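# Weigh three well blocks and sort them into nests

## Task

Take the three deep-well blocks out of the infeed nest IN and sort each by its weight against the batch limits: a block lighter than the limits belongs in reject nest RU, a heavier one in reject nest RO, and one inside the limits in pass nest P1 or P2. At the end no nest may hold two or more blocks, every block must rest flat within its nest's locators with its well A1 (the cut-off corner) at the nest corner labelled A1, and each must stay there without the robot holding it. Finally open the gripper and pull the arm away.

## Robot and tools

Robot. A single four-axis SCARA-style arm (scara4) carries one level two-finger gripper. Its joints, base outward: lift (0.000 to 0.550 m), shoulder (-2.000 to 2.000 rad), elbow (-2.800 to 2.800 rad), wrist yaw (-12.566 to 12.566 rad). The gripper never tilts; it only yaws. The commanded point, end_effector_position, is midway between the two rubber pads, roughly 2 to 3 cm short of the fingertips. The fingers extend along the gripper's +x and close along its y. Keep the elbow angle at least 0.4 rad away from 0, or the arm can fold and fault.

Frames. Reported poses are in the scene frame: origin on the table surface under the arm base, +z up, +y to the left when facing along +x. Motion commands, though, are expressed in the gripper's own axes. At long reach the printed position can be somewhat off.

Weighing. CW is a check-weigher tuned to the batch limits. Release a block on its platform and a front lamp soon shows amber UNDER, green ACCEPT or red OVER; read it in the cameras. A1 is the cut-off corner of each block; match it to the A1 mark on the target nest.

execute_actions(actions). actions is a list of actions run in order; an empty list just returns state and images. Each action is a table of up to 15 rows, one row per 1/30 s control step; if shorter, its last row repeats to fill 15 steps. A row is five numbers, each in [-1, 1]: dx, dy, dz, rz, opening. dx, dy, dz, rz are an offset in the gripper's axes from the gripper pose measured when the action began (for the first action in a call, the last pose reported in this scene). Every row refers to that same start, not the previous row. Scale: 1.0 equals 0.6 m or 180 degrees. rz turns from +x toward +y. opening is absolute, not an offset: +1 fully open (0.140 m), -1 closed (pads still 0.066 m apart). Full open to closed needs about 0.6 s or more. Each step the command is clipped to within 70 mm and 16 degrees of the measured pose, so big offsets take several actions; afterwards the arm only continues to the last clipped pose.

move(target, speed, blocking). target is one such five-number row: an offset in gripper axes from the pose shown in the scene's latest result that has one, plus an absolute opening, sent at the start. The gripper follows a straight path lasting 0.5 to 10 s (cut off at 10 s). speed is the path's top speed in m/s, 0.002 to 0.5, default 0.25; turning is capped at twice that in rad/s. It turns the short way. The path does not avoid obstacles and the hand can lag, stray or exceed speed, mainly near full extension. Faster contact hits harder; aiming further past a contact presses harder. The result adds a move: line with the ending (done, off_target, moving, held, fault...), acting limits, and distance from target. limits=paced: the pose was clipped; limits=held: a check blocked some steps, after which the arm may surge. blocking=false returns after 0.5 s while motion continues; until a result shows it ended, further rows and moves are refused, so use wait or stop.

wait(seconds): 0 to 10 s, holding the last command; returns early if a running move ends. stop(): brakes a running move; needs room, fingers keep moving. zoom_image(camera, region): closer look at cam_head_left, cam_head_right, cam_high, cam_low or cam_wrist; region [x0, y0, x1, y1] in pixels, at most 504 by 504, origin top-left. finished_scene(scene): ends the scene with that number, irreversibly; only call once the blocks are placed and stable, the gripper open and the arm clear.

Results. The state line shows end_effector_position (m) and end_effector_quat_wxyz. Joint positions lists lift, shoulder, elbow, wrist yaw, then pad gap in m. grip_measured is the finger opening on the command scale; readings may carry a constant error of about 1 mm. Hand target is where the controller is currently driving. Step readings list positions at some steps; HELD marks a step partly held back. pose unreachable means the clearance check altered or blocked the command. MOTOR HOT appears from 85 °C; at 100 °C an OVER-TEMPERATURE FAULT brakes the arm until it cools.

Gripping. To hold, command an opening about 0.04 below grip_measured; smaller margins hold more lightly. Pads give about 18 N each; a fast close can squeeze harder. Offsets come from the measured pose, so repeating a small offset against something rigid does not push further, but against something yielding it does.

Cautions. Joint load limits: lift 54.6 N, shoulder 8.19 N m, elbow 4.09 N m, wrist yaw 1.36 N m, counting a held block's weight; hitting one stops the arm 10 s and drops the rest of the call. Holding loads heats motors, even while idle. Occasional tugs on a held part or pushes on loose items may happen. Avoid drops, slips, slams, hard hits or strong pushes, and never let anything leave the table. The arm keeps its last command while you are deliberating.

Each tool is called after "Emit:" by a JSON object that holds its "name" and its "arguments".

## Session

Emit:
{"name": "execute_actions", "arguments": {"actions": []}}

Scene clock: 0.00 s.
end_effector_position=(+0.3503, +0.0940, +0.4270) grip_measured=+1.00 end_effector_quat_wxyz=(+0.132, +0.000, +0.000, +0.991)
Joint positions: [0.422 1.004 1.297 0.576 0.14 ]
Hand target: +0.350, +0.094, +0.427; +0.132, +0.000, +0.000, +0.991

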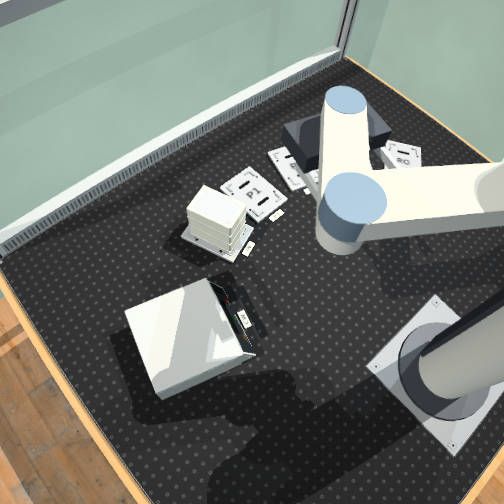

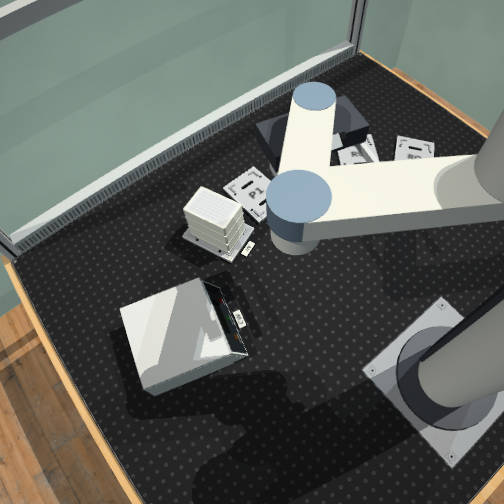

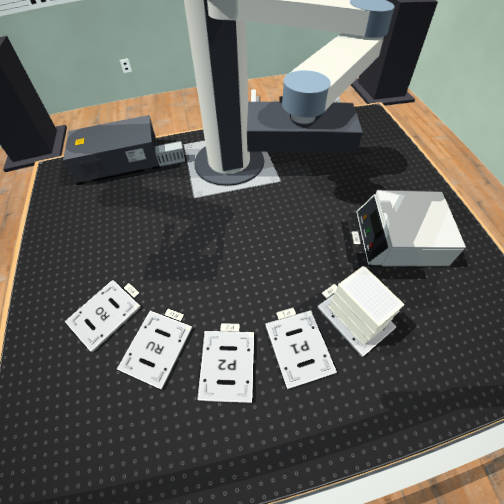

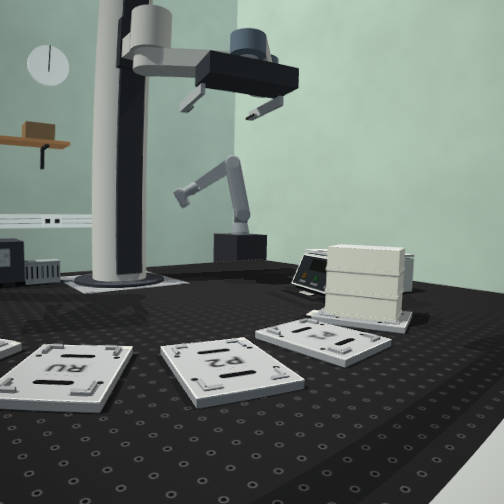

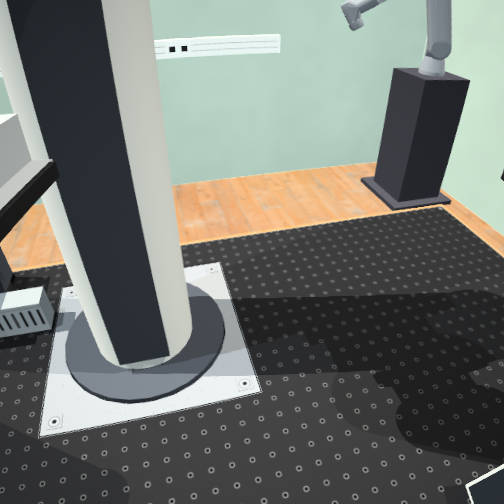

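Emit:
{"name": "zoom_image", "arguments": {"camera": "cam_high", "region": [250, 170, 490, 410]}}

Emit:
{"name": "zoom_image", "arguments": {"camera": "cam_high", "region": [50, 250, 290, 420]}}

Emit:
{"name": "zoom_image", "arguments": {"camera": "cam_head_left", "region": [100, 150, 320, 410]}}

Emit:
{"name": "zoom_image", "arguments": {"camera": "cam_low", "region": [240, 220, 440, 380]}}

Region (250, 170, 490, 410) of cam_high's 504x504 image, scaled by 2.100, with more detail than that image has.

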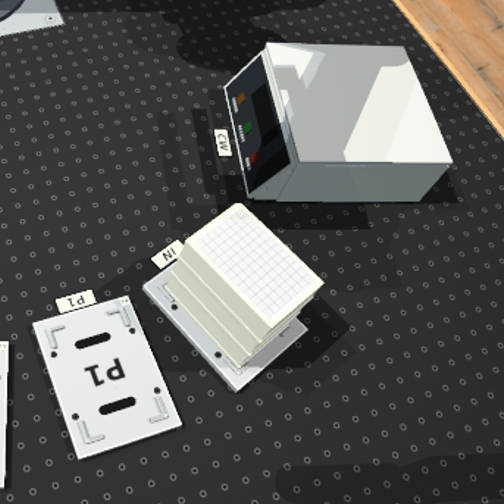

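Region (50, 250, 290, 420) of cam_high's 504x504 image, scaled by 2.100, with more detail than that image has; it fills the top 357 rows of this view, and the rest is white.

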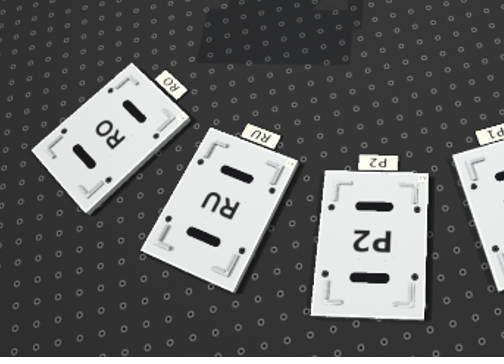

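Region (100, 150, 320, 410) of cam_head_left's 504x504 image, scaled by 1.938, with more detail than that image has; it fills the left 426 columns of this view, and the rest is white.

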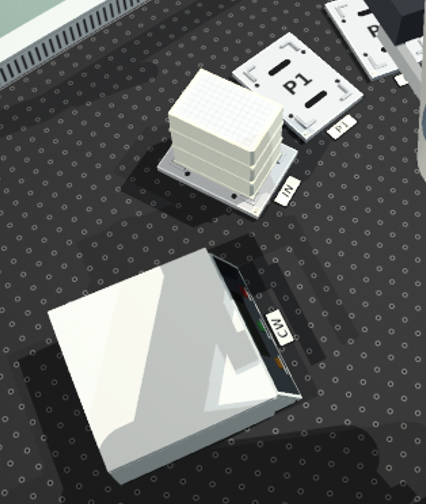

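Region (240, 220, 440, 380) of cam_low's 504x504 image, scaled by 2.520, with more detail than that image has; it fills the top 403 rows of this view, and the rest is white.

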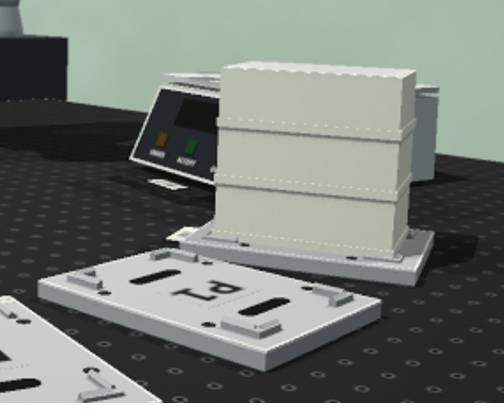

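Emit:
{"name": "move", "arguments": {"target": [-0.127, -0.166, -0.212, -0.693, 1], "speed": 0.4}}

Scene clock: 41.13 s.
end_effector_position=(+0.4499, +0.1703, +0.2998) grip_measured=+1.00 end_effector_quat_wxyz=(+0.939, +0.000, +0.000, +0.343)
Joint positions: [ 0.295  1.456  0.716 -1.472  0.14 ]
Hand target: +0.450, +0.170, +0.300; +0.940, +0.000, +0.000, +0.342
Off the commanded pose: 0.000 m, 0 deg.
move: done

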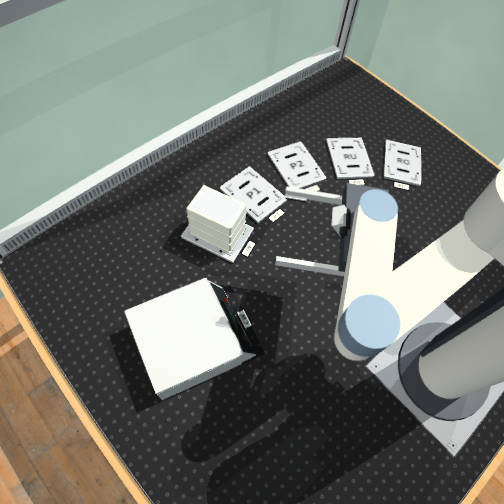

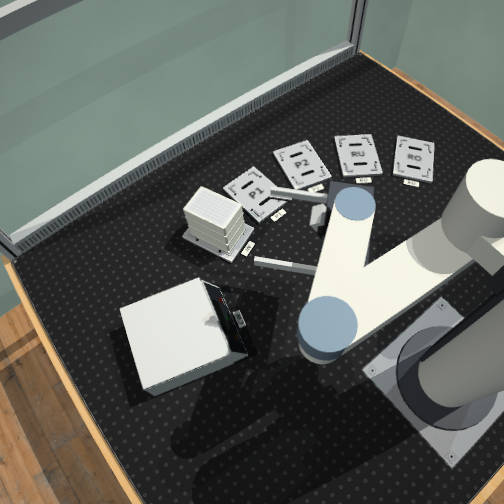

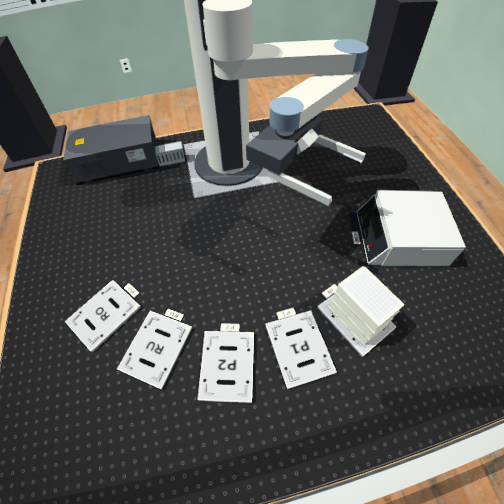

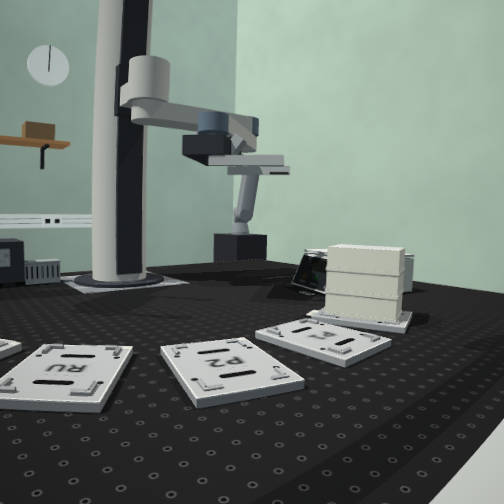

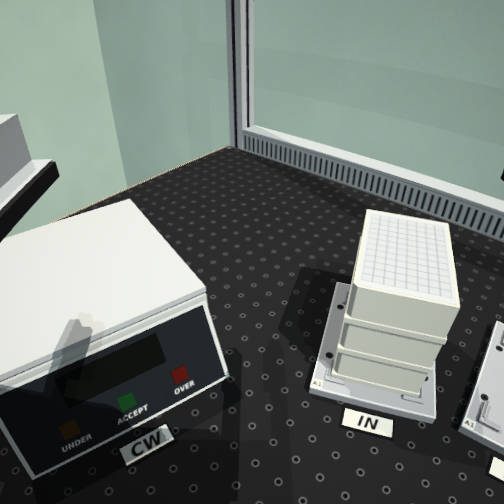

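Emit:
{"name": "zoom_image", "arguments": {"camera": "cam_wrist", "region": [290, 190, 504, 450]}}

Region (290, 190, 504, 450) of cam_wrist's 504x504 image, scaled by 1.938, with more detail than that image has; it fills the left 415 columns of this view, and the rest is white.

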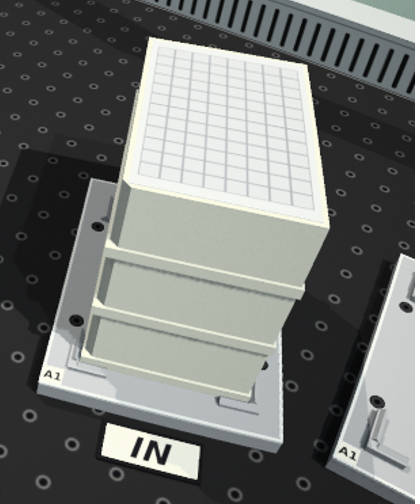

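Emit:
{"name": "move", "arguments": {"target": [0.022, 0.156, 0, 0.19, 1], "speed": 0.4}}

Scene clock: 123.87 s.
end_effector_position=(+0.3997, +0.2504, +0.2998) grip_measured=+1.00 end_effector_quat_wxyz=(+0.797, +0.000, +0.000, +0.604)
Joint positions: [ 0.295  1.529  0.86  -1.092  0.14 ]
Hand target: +0.400, +0.250, +0.300; +0.797, +0.000, +0.000, +0.604
Off the commanded pose: 0.000 m, 0 deg.
move: done

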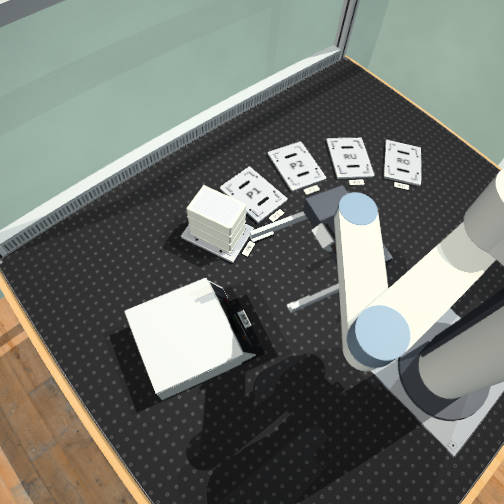

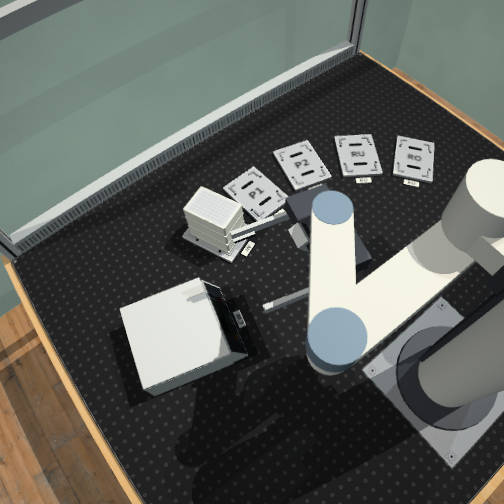

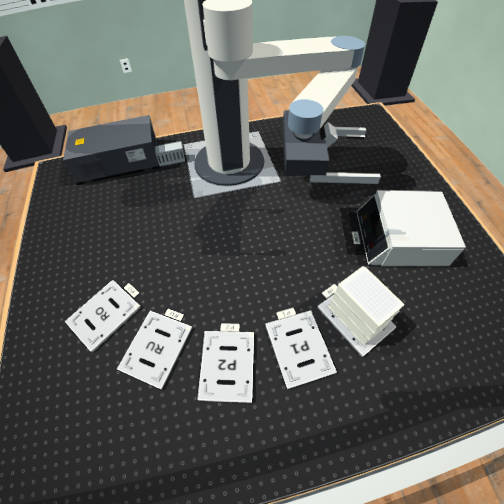

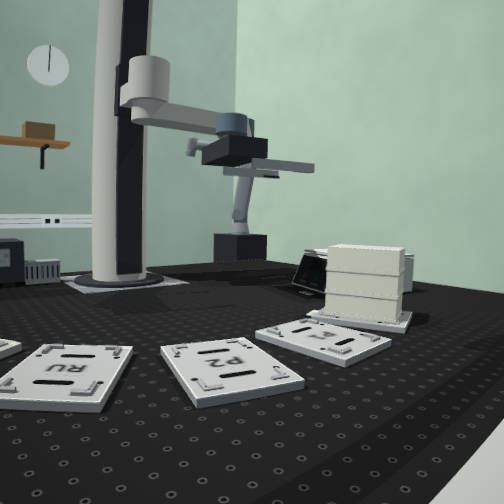

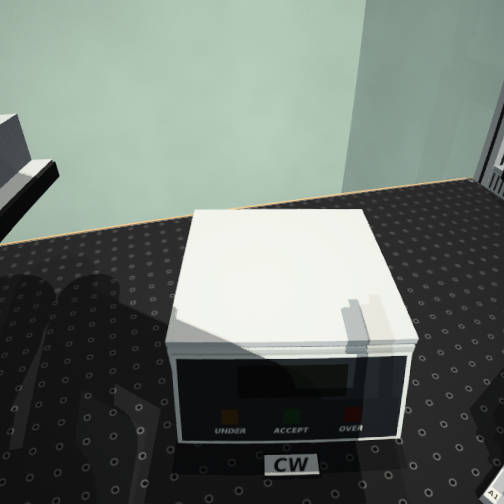

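Emit:
{"name": "move", "arguments": {"target": [-0.0208, -0.4032, -0.183, -0.2922, 1], "speed": 0.4}}

Scene clock: 150.87 s.
end_effector_position=(+0.6292, +0.1728, +0.1899) grip_measured=+1.00 end_effector_quat_wxyz=(+0.982, +0.000, +0.000, +0.188)
Joint positions: [ 0.185  1.117  1.449 -2.187  0.14 ]
Hand target: +0.629, +0.173, +0.190; +0.982, +0.000, +0.000, +0.188
Off the commanded pose: 0.000 m, 0 deg.
move: done

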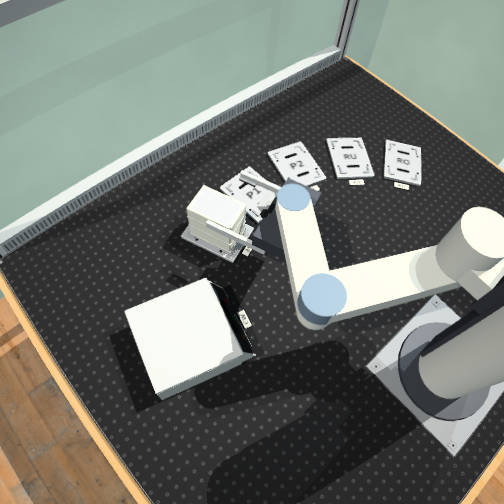

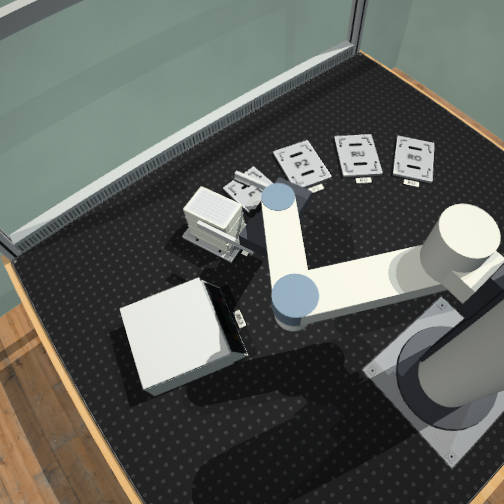

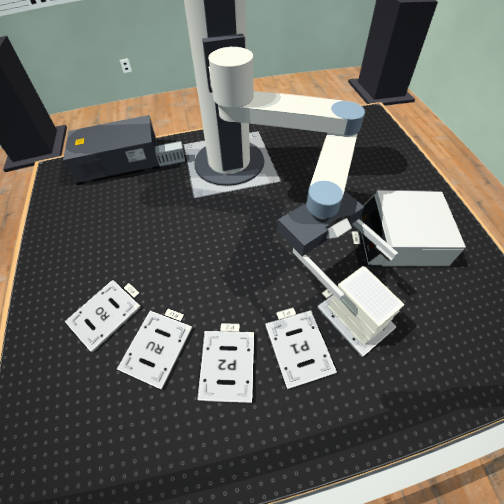

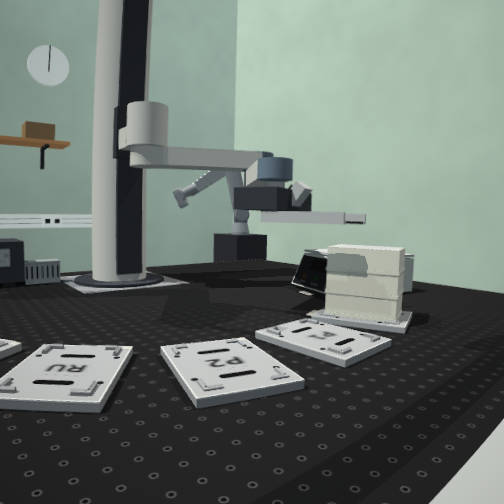

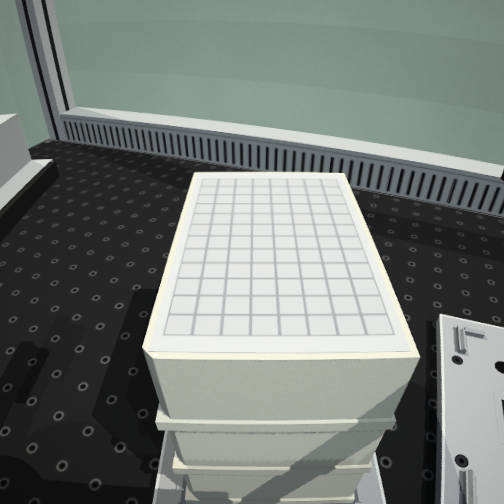

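Emit:
{"name": "move", "arguments": {"target": [0.0792, 0.0017, -0.1132, -0.0015, -0.1], "speed": 0.2}}

Scene clock: 182.60 s.
end_effector_position=(+0.6730, +0.1914, +0.1219) grip_measured=-0.10 end_effector_quat_wxyz=(+0.983, +0.000, +0.000, +0.186)
Joint positions: [ 0.117  1.013  1.711 -2.349  0.099]
Hand target: +0.673, +0.191, +0.122; +0.983, +0.000, +0.000, +0.186
Off the commanded pose: 0.000 m, 0 deg.
move: done

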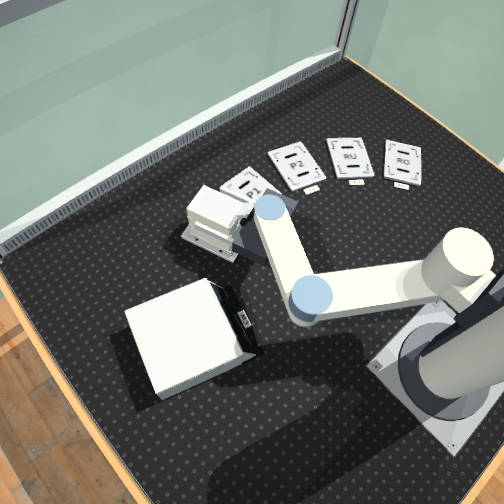

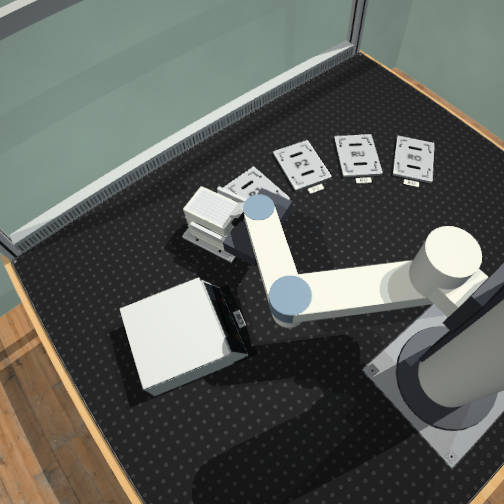

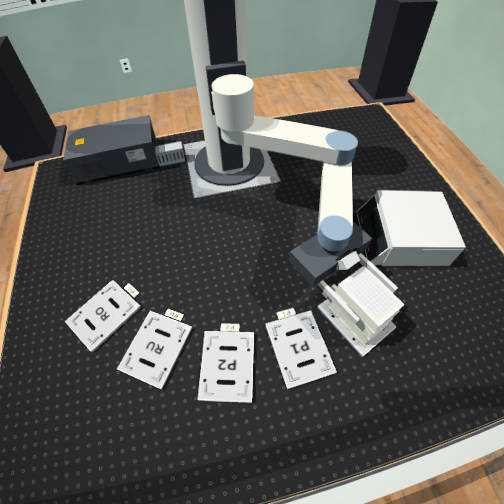

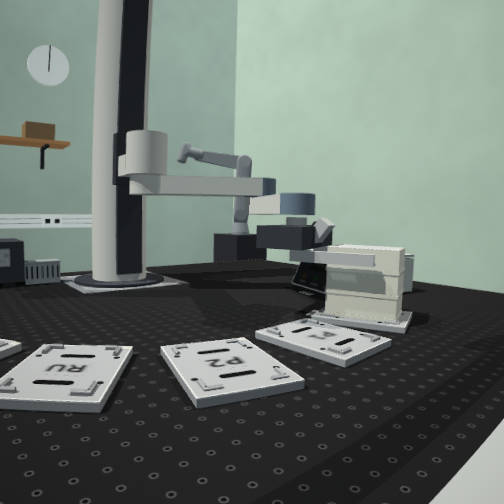

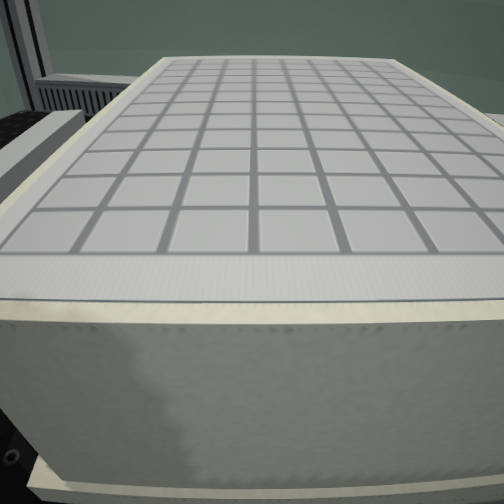

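Emit:
{"name": "zoom_image", "arguments": {"camera": "cam_low", "region": [280, 210, 430, 340]}}

Emit:
{"name": "zoom_image", "arguments": {"camera": "cam_high", "region": [290, 230, 420, 360]}}

Region (280, 210, 430, 340) of cam_low's 504x504 image, scaled by 3.360, with more detail than that image has; it fills the top 437 rows of this view, and the rest is white.

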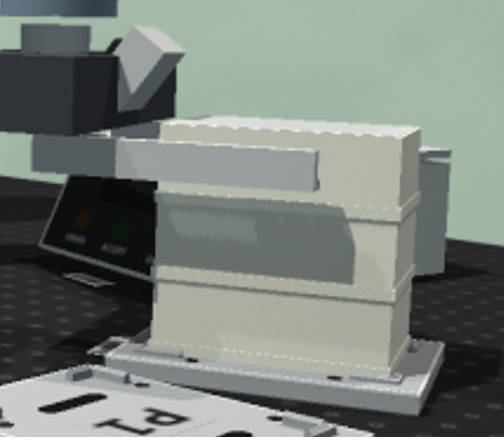

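Region (290, 230, 420, 360) of cam_high's 504x504 image, scaled by 3.877, with more detail than that image has.

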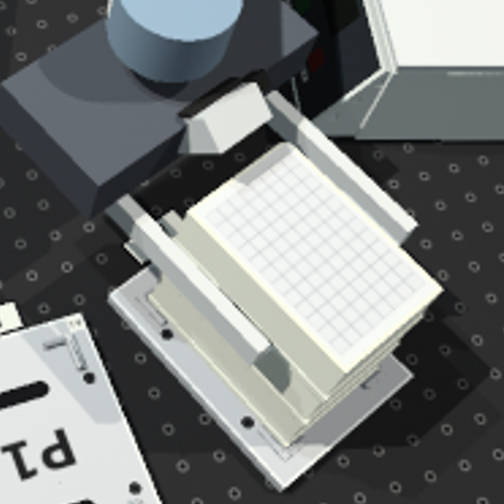

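Emit:
{"name": "execute_actions", "arguments": {"actions": [[[0,0,0,0,-0.2],[0,0,0,0,-0.3],[0,0,0,0,-0.4],[0,0,0,0,-0.45],[0,0,0,0,-0.48],[0,0,0,0,-0.5],[0,0,0,0,-0.52],[0,0,0,0,-0.54],[0,0,0,0,-0.555],[0,0,0,0,-0.57],[0,0,0,0,-0.585],[0,0,0,0,-0.6],[0,0,0,0,-0.61],[0,0,0,0,-0.62],[0,0,0,0,-0.62]]]}}

Scene clock: 192.20 s.
end_effector_position=(+0.6730, +0.1913, +0.1219) grip_measured=-0.52 end_effector_quat_wxyz=(+0.983, +0.000, +0.000, +0.186)
Joint positions: [ 0.117  1.013  1.711 -2.349  0.084]
Hand target: +0.673, +0.191, +0.122; +0.983, +0.000, +0.000, +0.186
Off the commanded pose: 0.000 m, 0 deg.
Step readings (end_effector_position):
0: (+0.6730, +0.1914, +0.1219)
1: (+0.6730, +0.1914, +0.1219)
2: (+0.6730, +0.1914, +0.1219)
4: (+0.6730, +0.1914, +0.1219)
8: (+0.6730, +0.1913, +0.1219)
15: end_effector_position above

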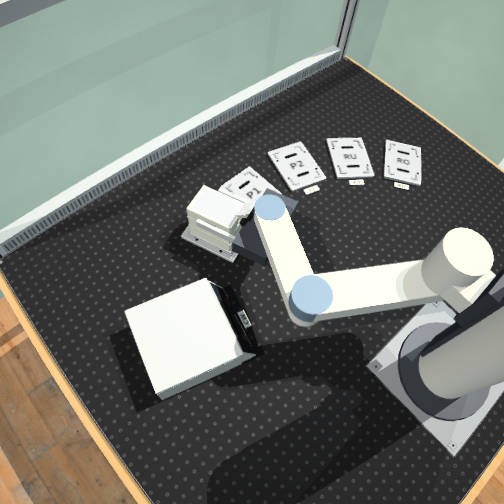

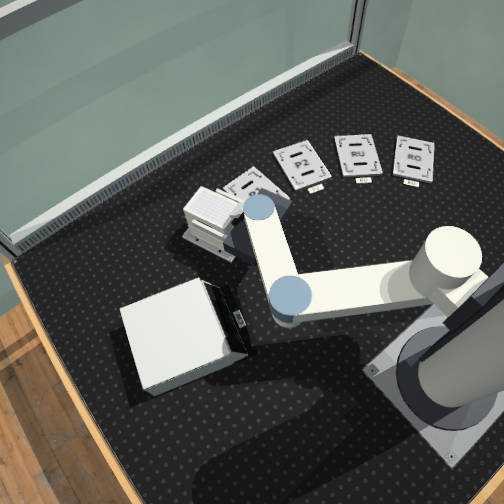

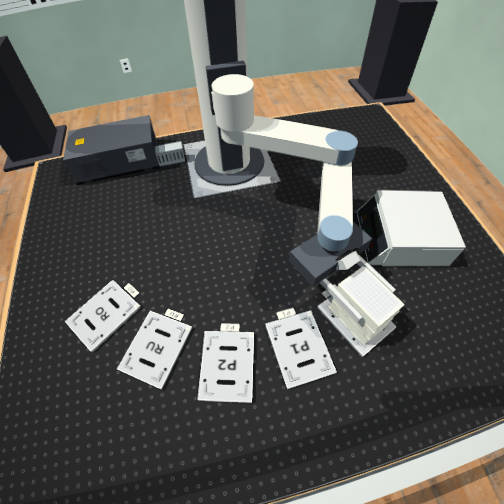

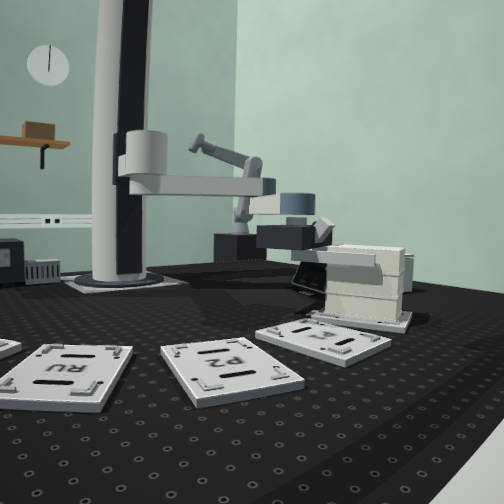

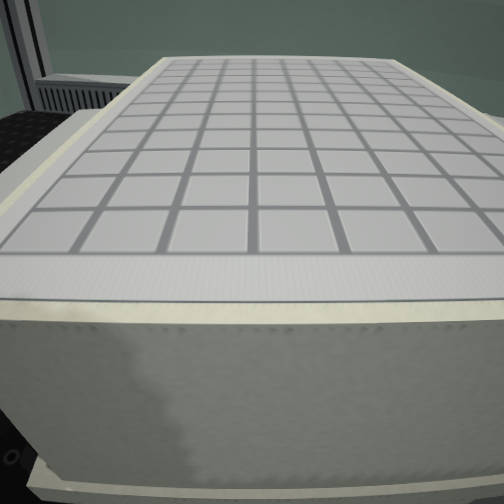

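Emit:
{"name": "move", "arguments": {"target": [0, 0, 0.05, 0, -0.62], "speed": 0.1}}

Scene clock: 200.50 s.
end_effector_position=(+0.6730, +0.1914, +0.1519) grip_measured=-0.52 end_effector_quat_wxyz=(+0.983, +0.000, +0.000, +0.186)
Joint positions: [ 0.147  1.013  1.711 -2.349  0.084]
Hand target: +0.673, +0.191, +0.152; +0.983, +0.000, +0.000, +0.186
Off the commanded pose: 0.000 m, 0 deg.
move: done

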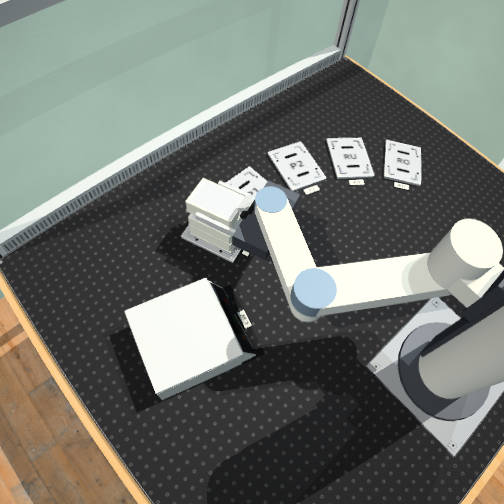

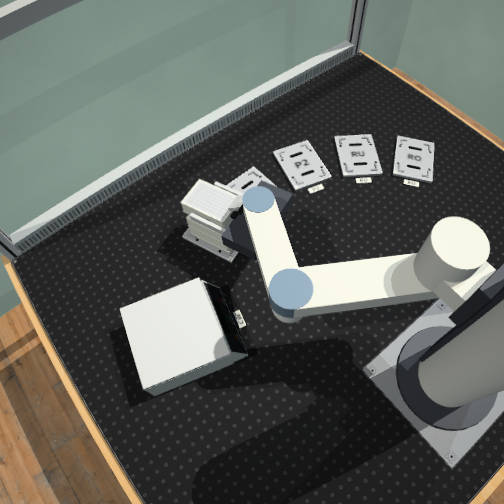

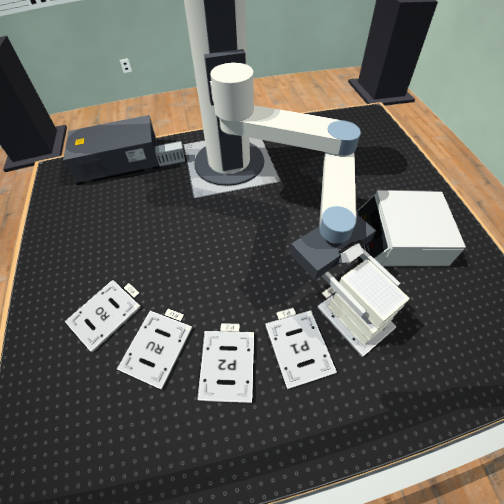

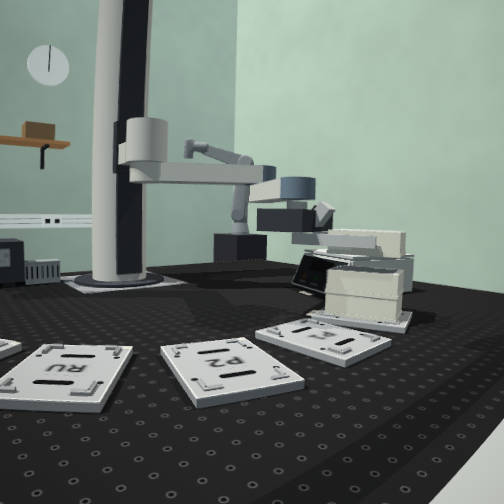

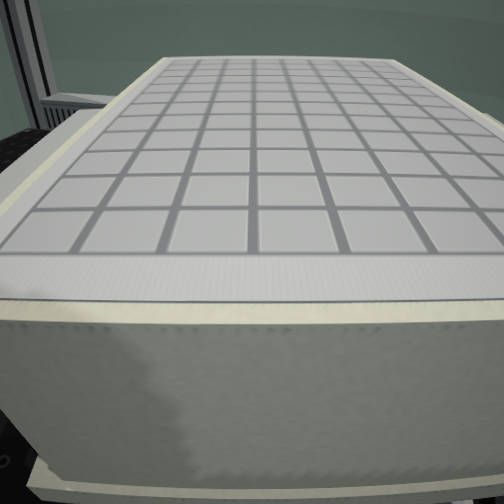

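Emit:
{"name": "move", "arguments": {"target": [-0.1235, 0.5437, -0.028, 0.197, -0.58], "speed": 0.3}}

Emit:
{"name": "zoom_image", "arguments": {"camera": "cam_low", "region": [270, 200, 430, 320]}}

Scene clock: 210.93 s.
end_effector_position=(+0.4845, +0.4681, +0.1351) grip_measured=-0.52 end_effector_quat_wxyz=(+0.879, +0.000, +0.000, +0.477)
Joint positions: [ 0.13   1.557  1.884 -2.447  0.084]
Hand target: +0.485, +0.468, +0.135; +0.879, +0.000, +0.000, +0.477
Off the commanded pose: 0.000 m, 0 deg.
move: done

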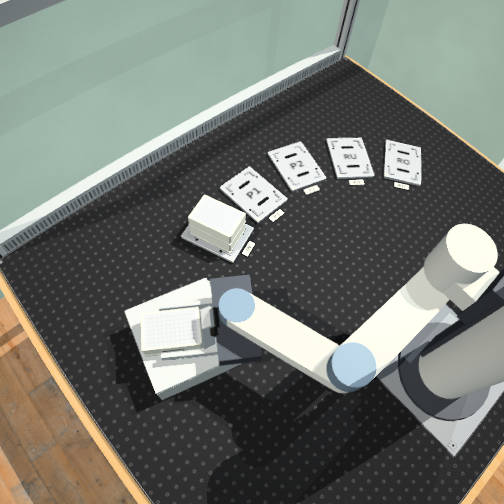

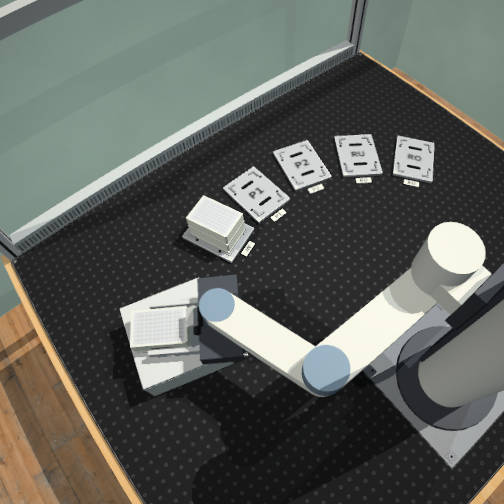

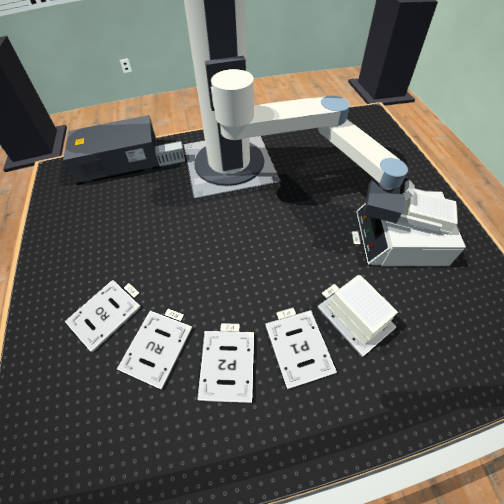

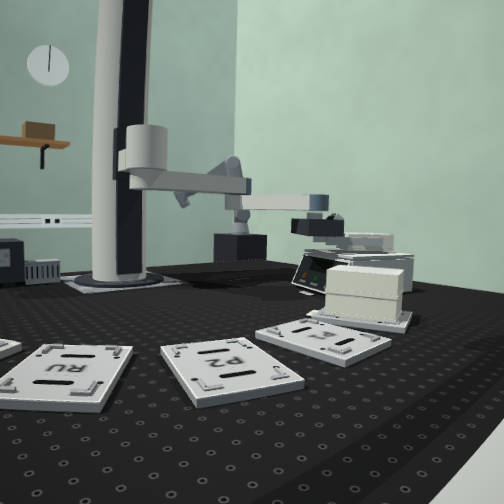

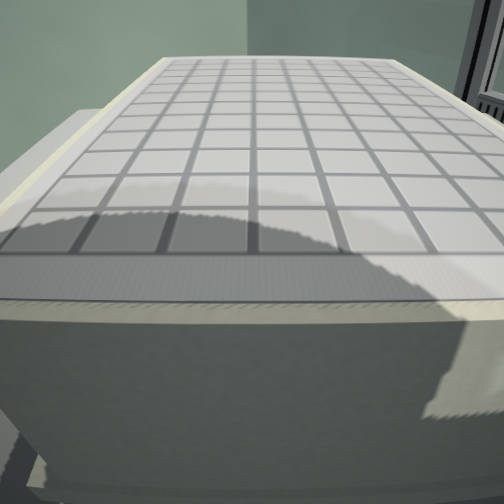

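Region (270, 200, 430, 320) of cam_low's 504x504 image, scaled by 3.150, with more detail than that image has; it fills the top 378 rows of this view, and the rest is white.

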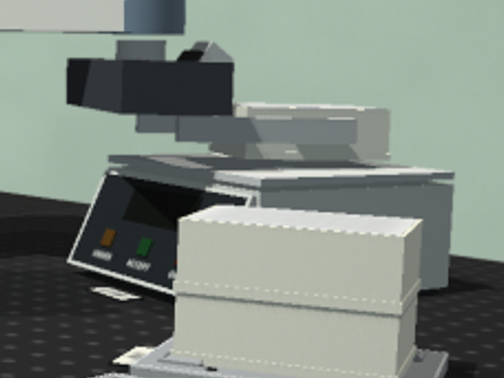

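Emit:
{"name": "move", "arguments": {"target": [0, 0, -0.0133, 0, -0.58], "speed": 0.02}}

Emit:
{"name": "zoom_image", "arguments": {"camera": "cam_low", "region": [320, 215, 420, 285]}}

Emit:
{"name": "zoom_image", "arguments": {"camera": "cam_high", "region": [350, 160, 480, 280]}}

Scene clock: 218.37 s.
end_effector_position=(+0.4845, +0.4681, +0.1280) grip_measured=-0.52 end_effector_quat_wxyz=(+0.879, +0.000, +0.000, +0.477)
Joint positions: [ 0.123  1.557  1.884 -2.447  0.084]
Hand target: +0.485, +0.468, +0.127; +0.879, +0.000, +0.000, +0.477
Off the commanded pose: 0.001 m, 0 deg.
move: done

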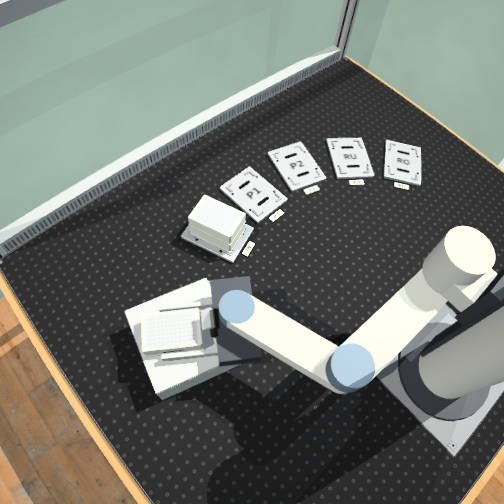

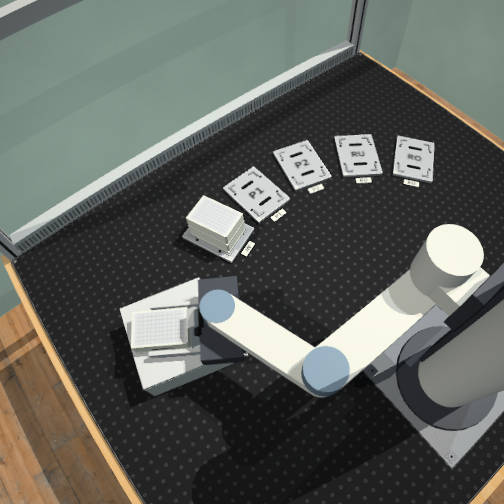

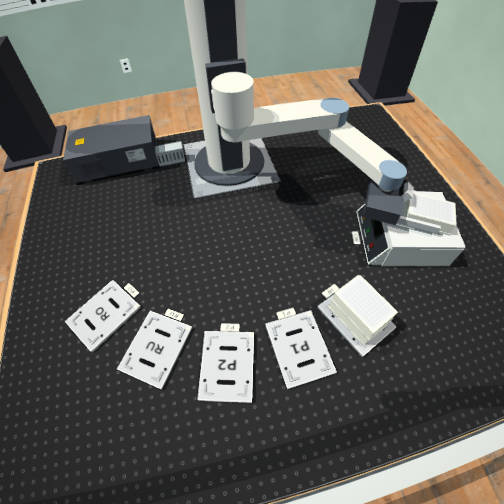

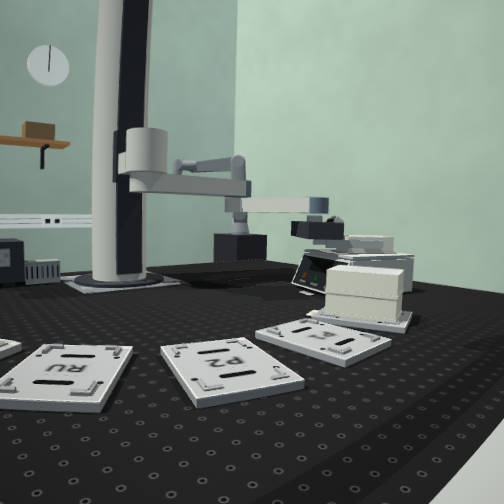

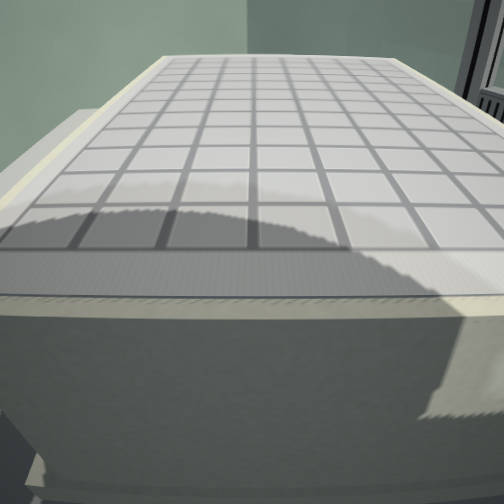

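Region (320, 215, 420, 285) of cam_low's 504x504 image, scaled by 5.040, with more detail than that image has; it fills the top 353 rows of this view, and the rest is white.

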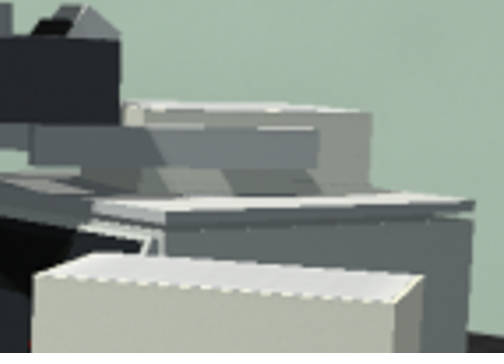

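Region (350, 160, 480, 280) of cam_high's 504x504 image, scaled by 3.877, with more detail than that image has; it fills the top 465 rows of this view, and the rest is white.

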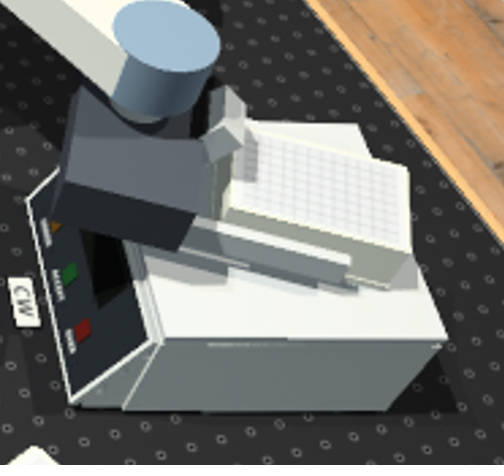

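Emit:
{"name": "execute_actions", "arguments": {"actions": [[[0,0,0.001,0,-0.5],[0,0,0.001,0,-0.45],[0,0,0.001,0,-0.4],[0,0,0.001,0,-0.3]]]}}

Emit:
{"name": "zoom_image", "arguments": {"camera": "cam_high", "region": [350, 160, 480, 280]}}

Scene clock: 226.40 s.
end_effector_position=(+0.4845, +0.4681, +0.1286) grip_measured=-0.30 end_effector_quat_wxyz=(+0.879, +0.000, +0.000, +0.477)
Joint positions: [ 0.124  1.557  1.884 -2.447  0.092]
Hand target: +0.485, +0.468, +0.129; +0.879, +0.000, +0.000, +0.477
Off the commanded pose: 0.000 m, 0 deg.
Step readings (end_effector_position):
0: (+0.4845, +0.4681, +0.1280)
1: (+0.4845, +0.4681, +0.1281)
2: (+0.4845, +0.4681, +0.1287)
4: (+0.4845, +0.4681, +0.1287)
8: (+0.4845, +0.4681, +0.1286)
15: end_effector_position above

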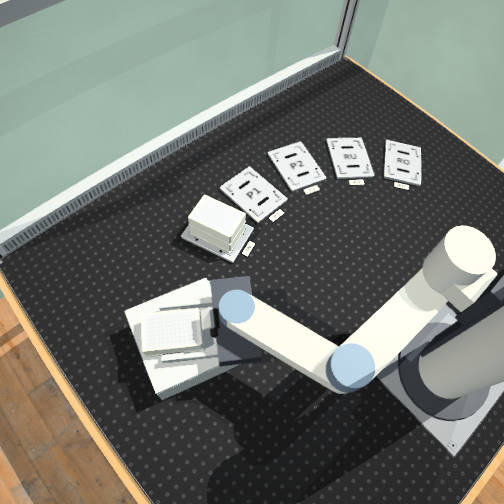

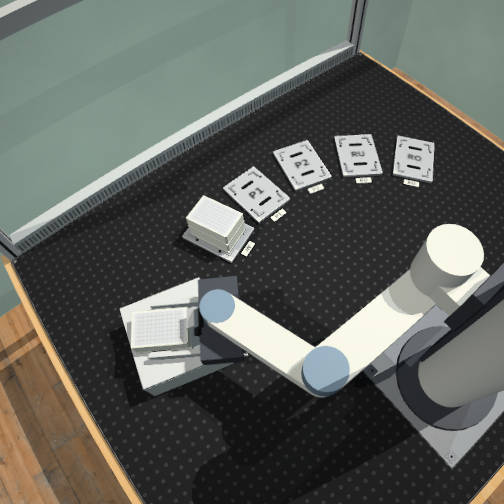

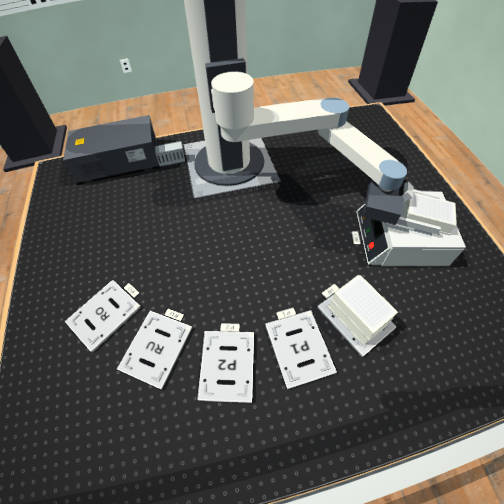

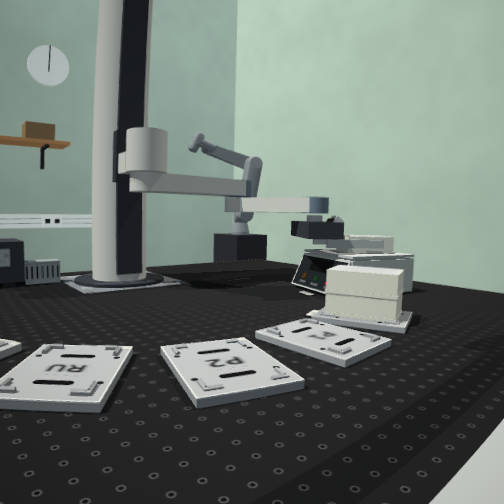

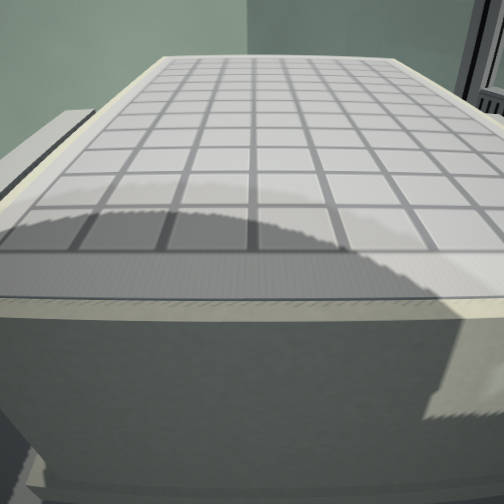

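Region (350, 160, 480, 280) of cam_high's 504x504 image, scaled by 3.877, with more detail than that image has; it fills the top 465 rows of this view, and the rest is white.

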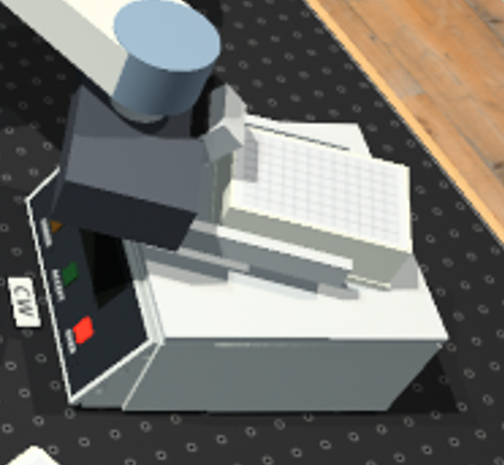

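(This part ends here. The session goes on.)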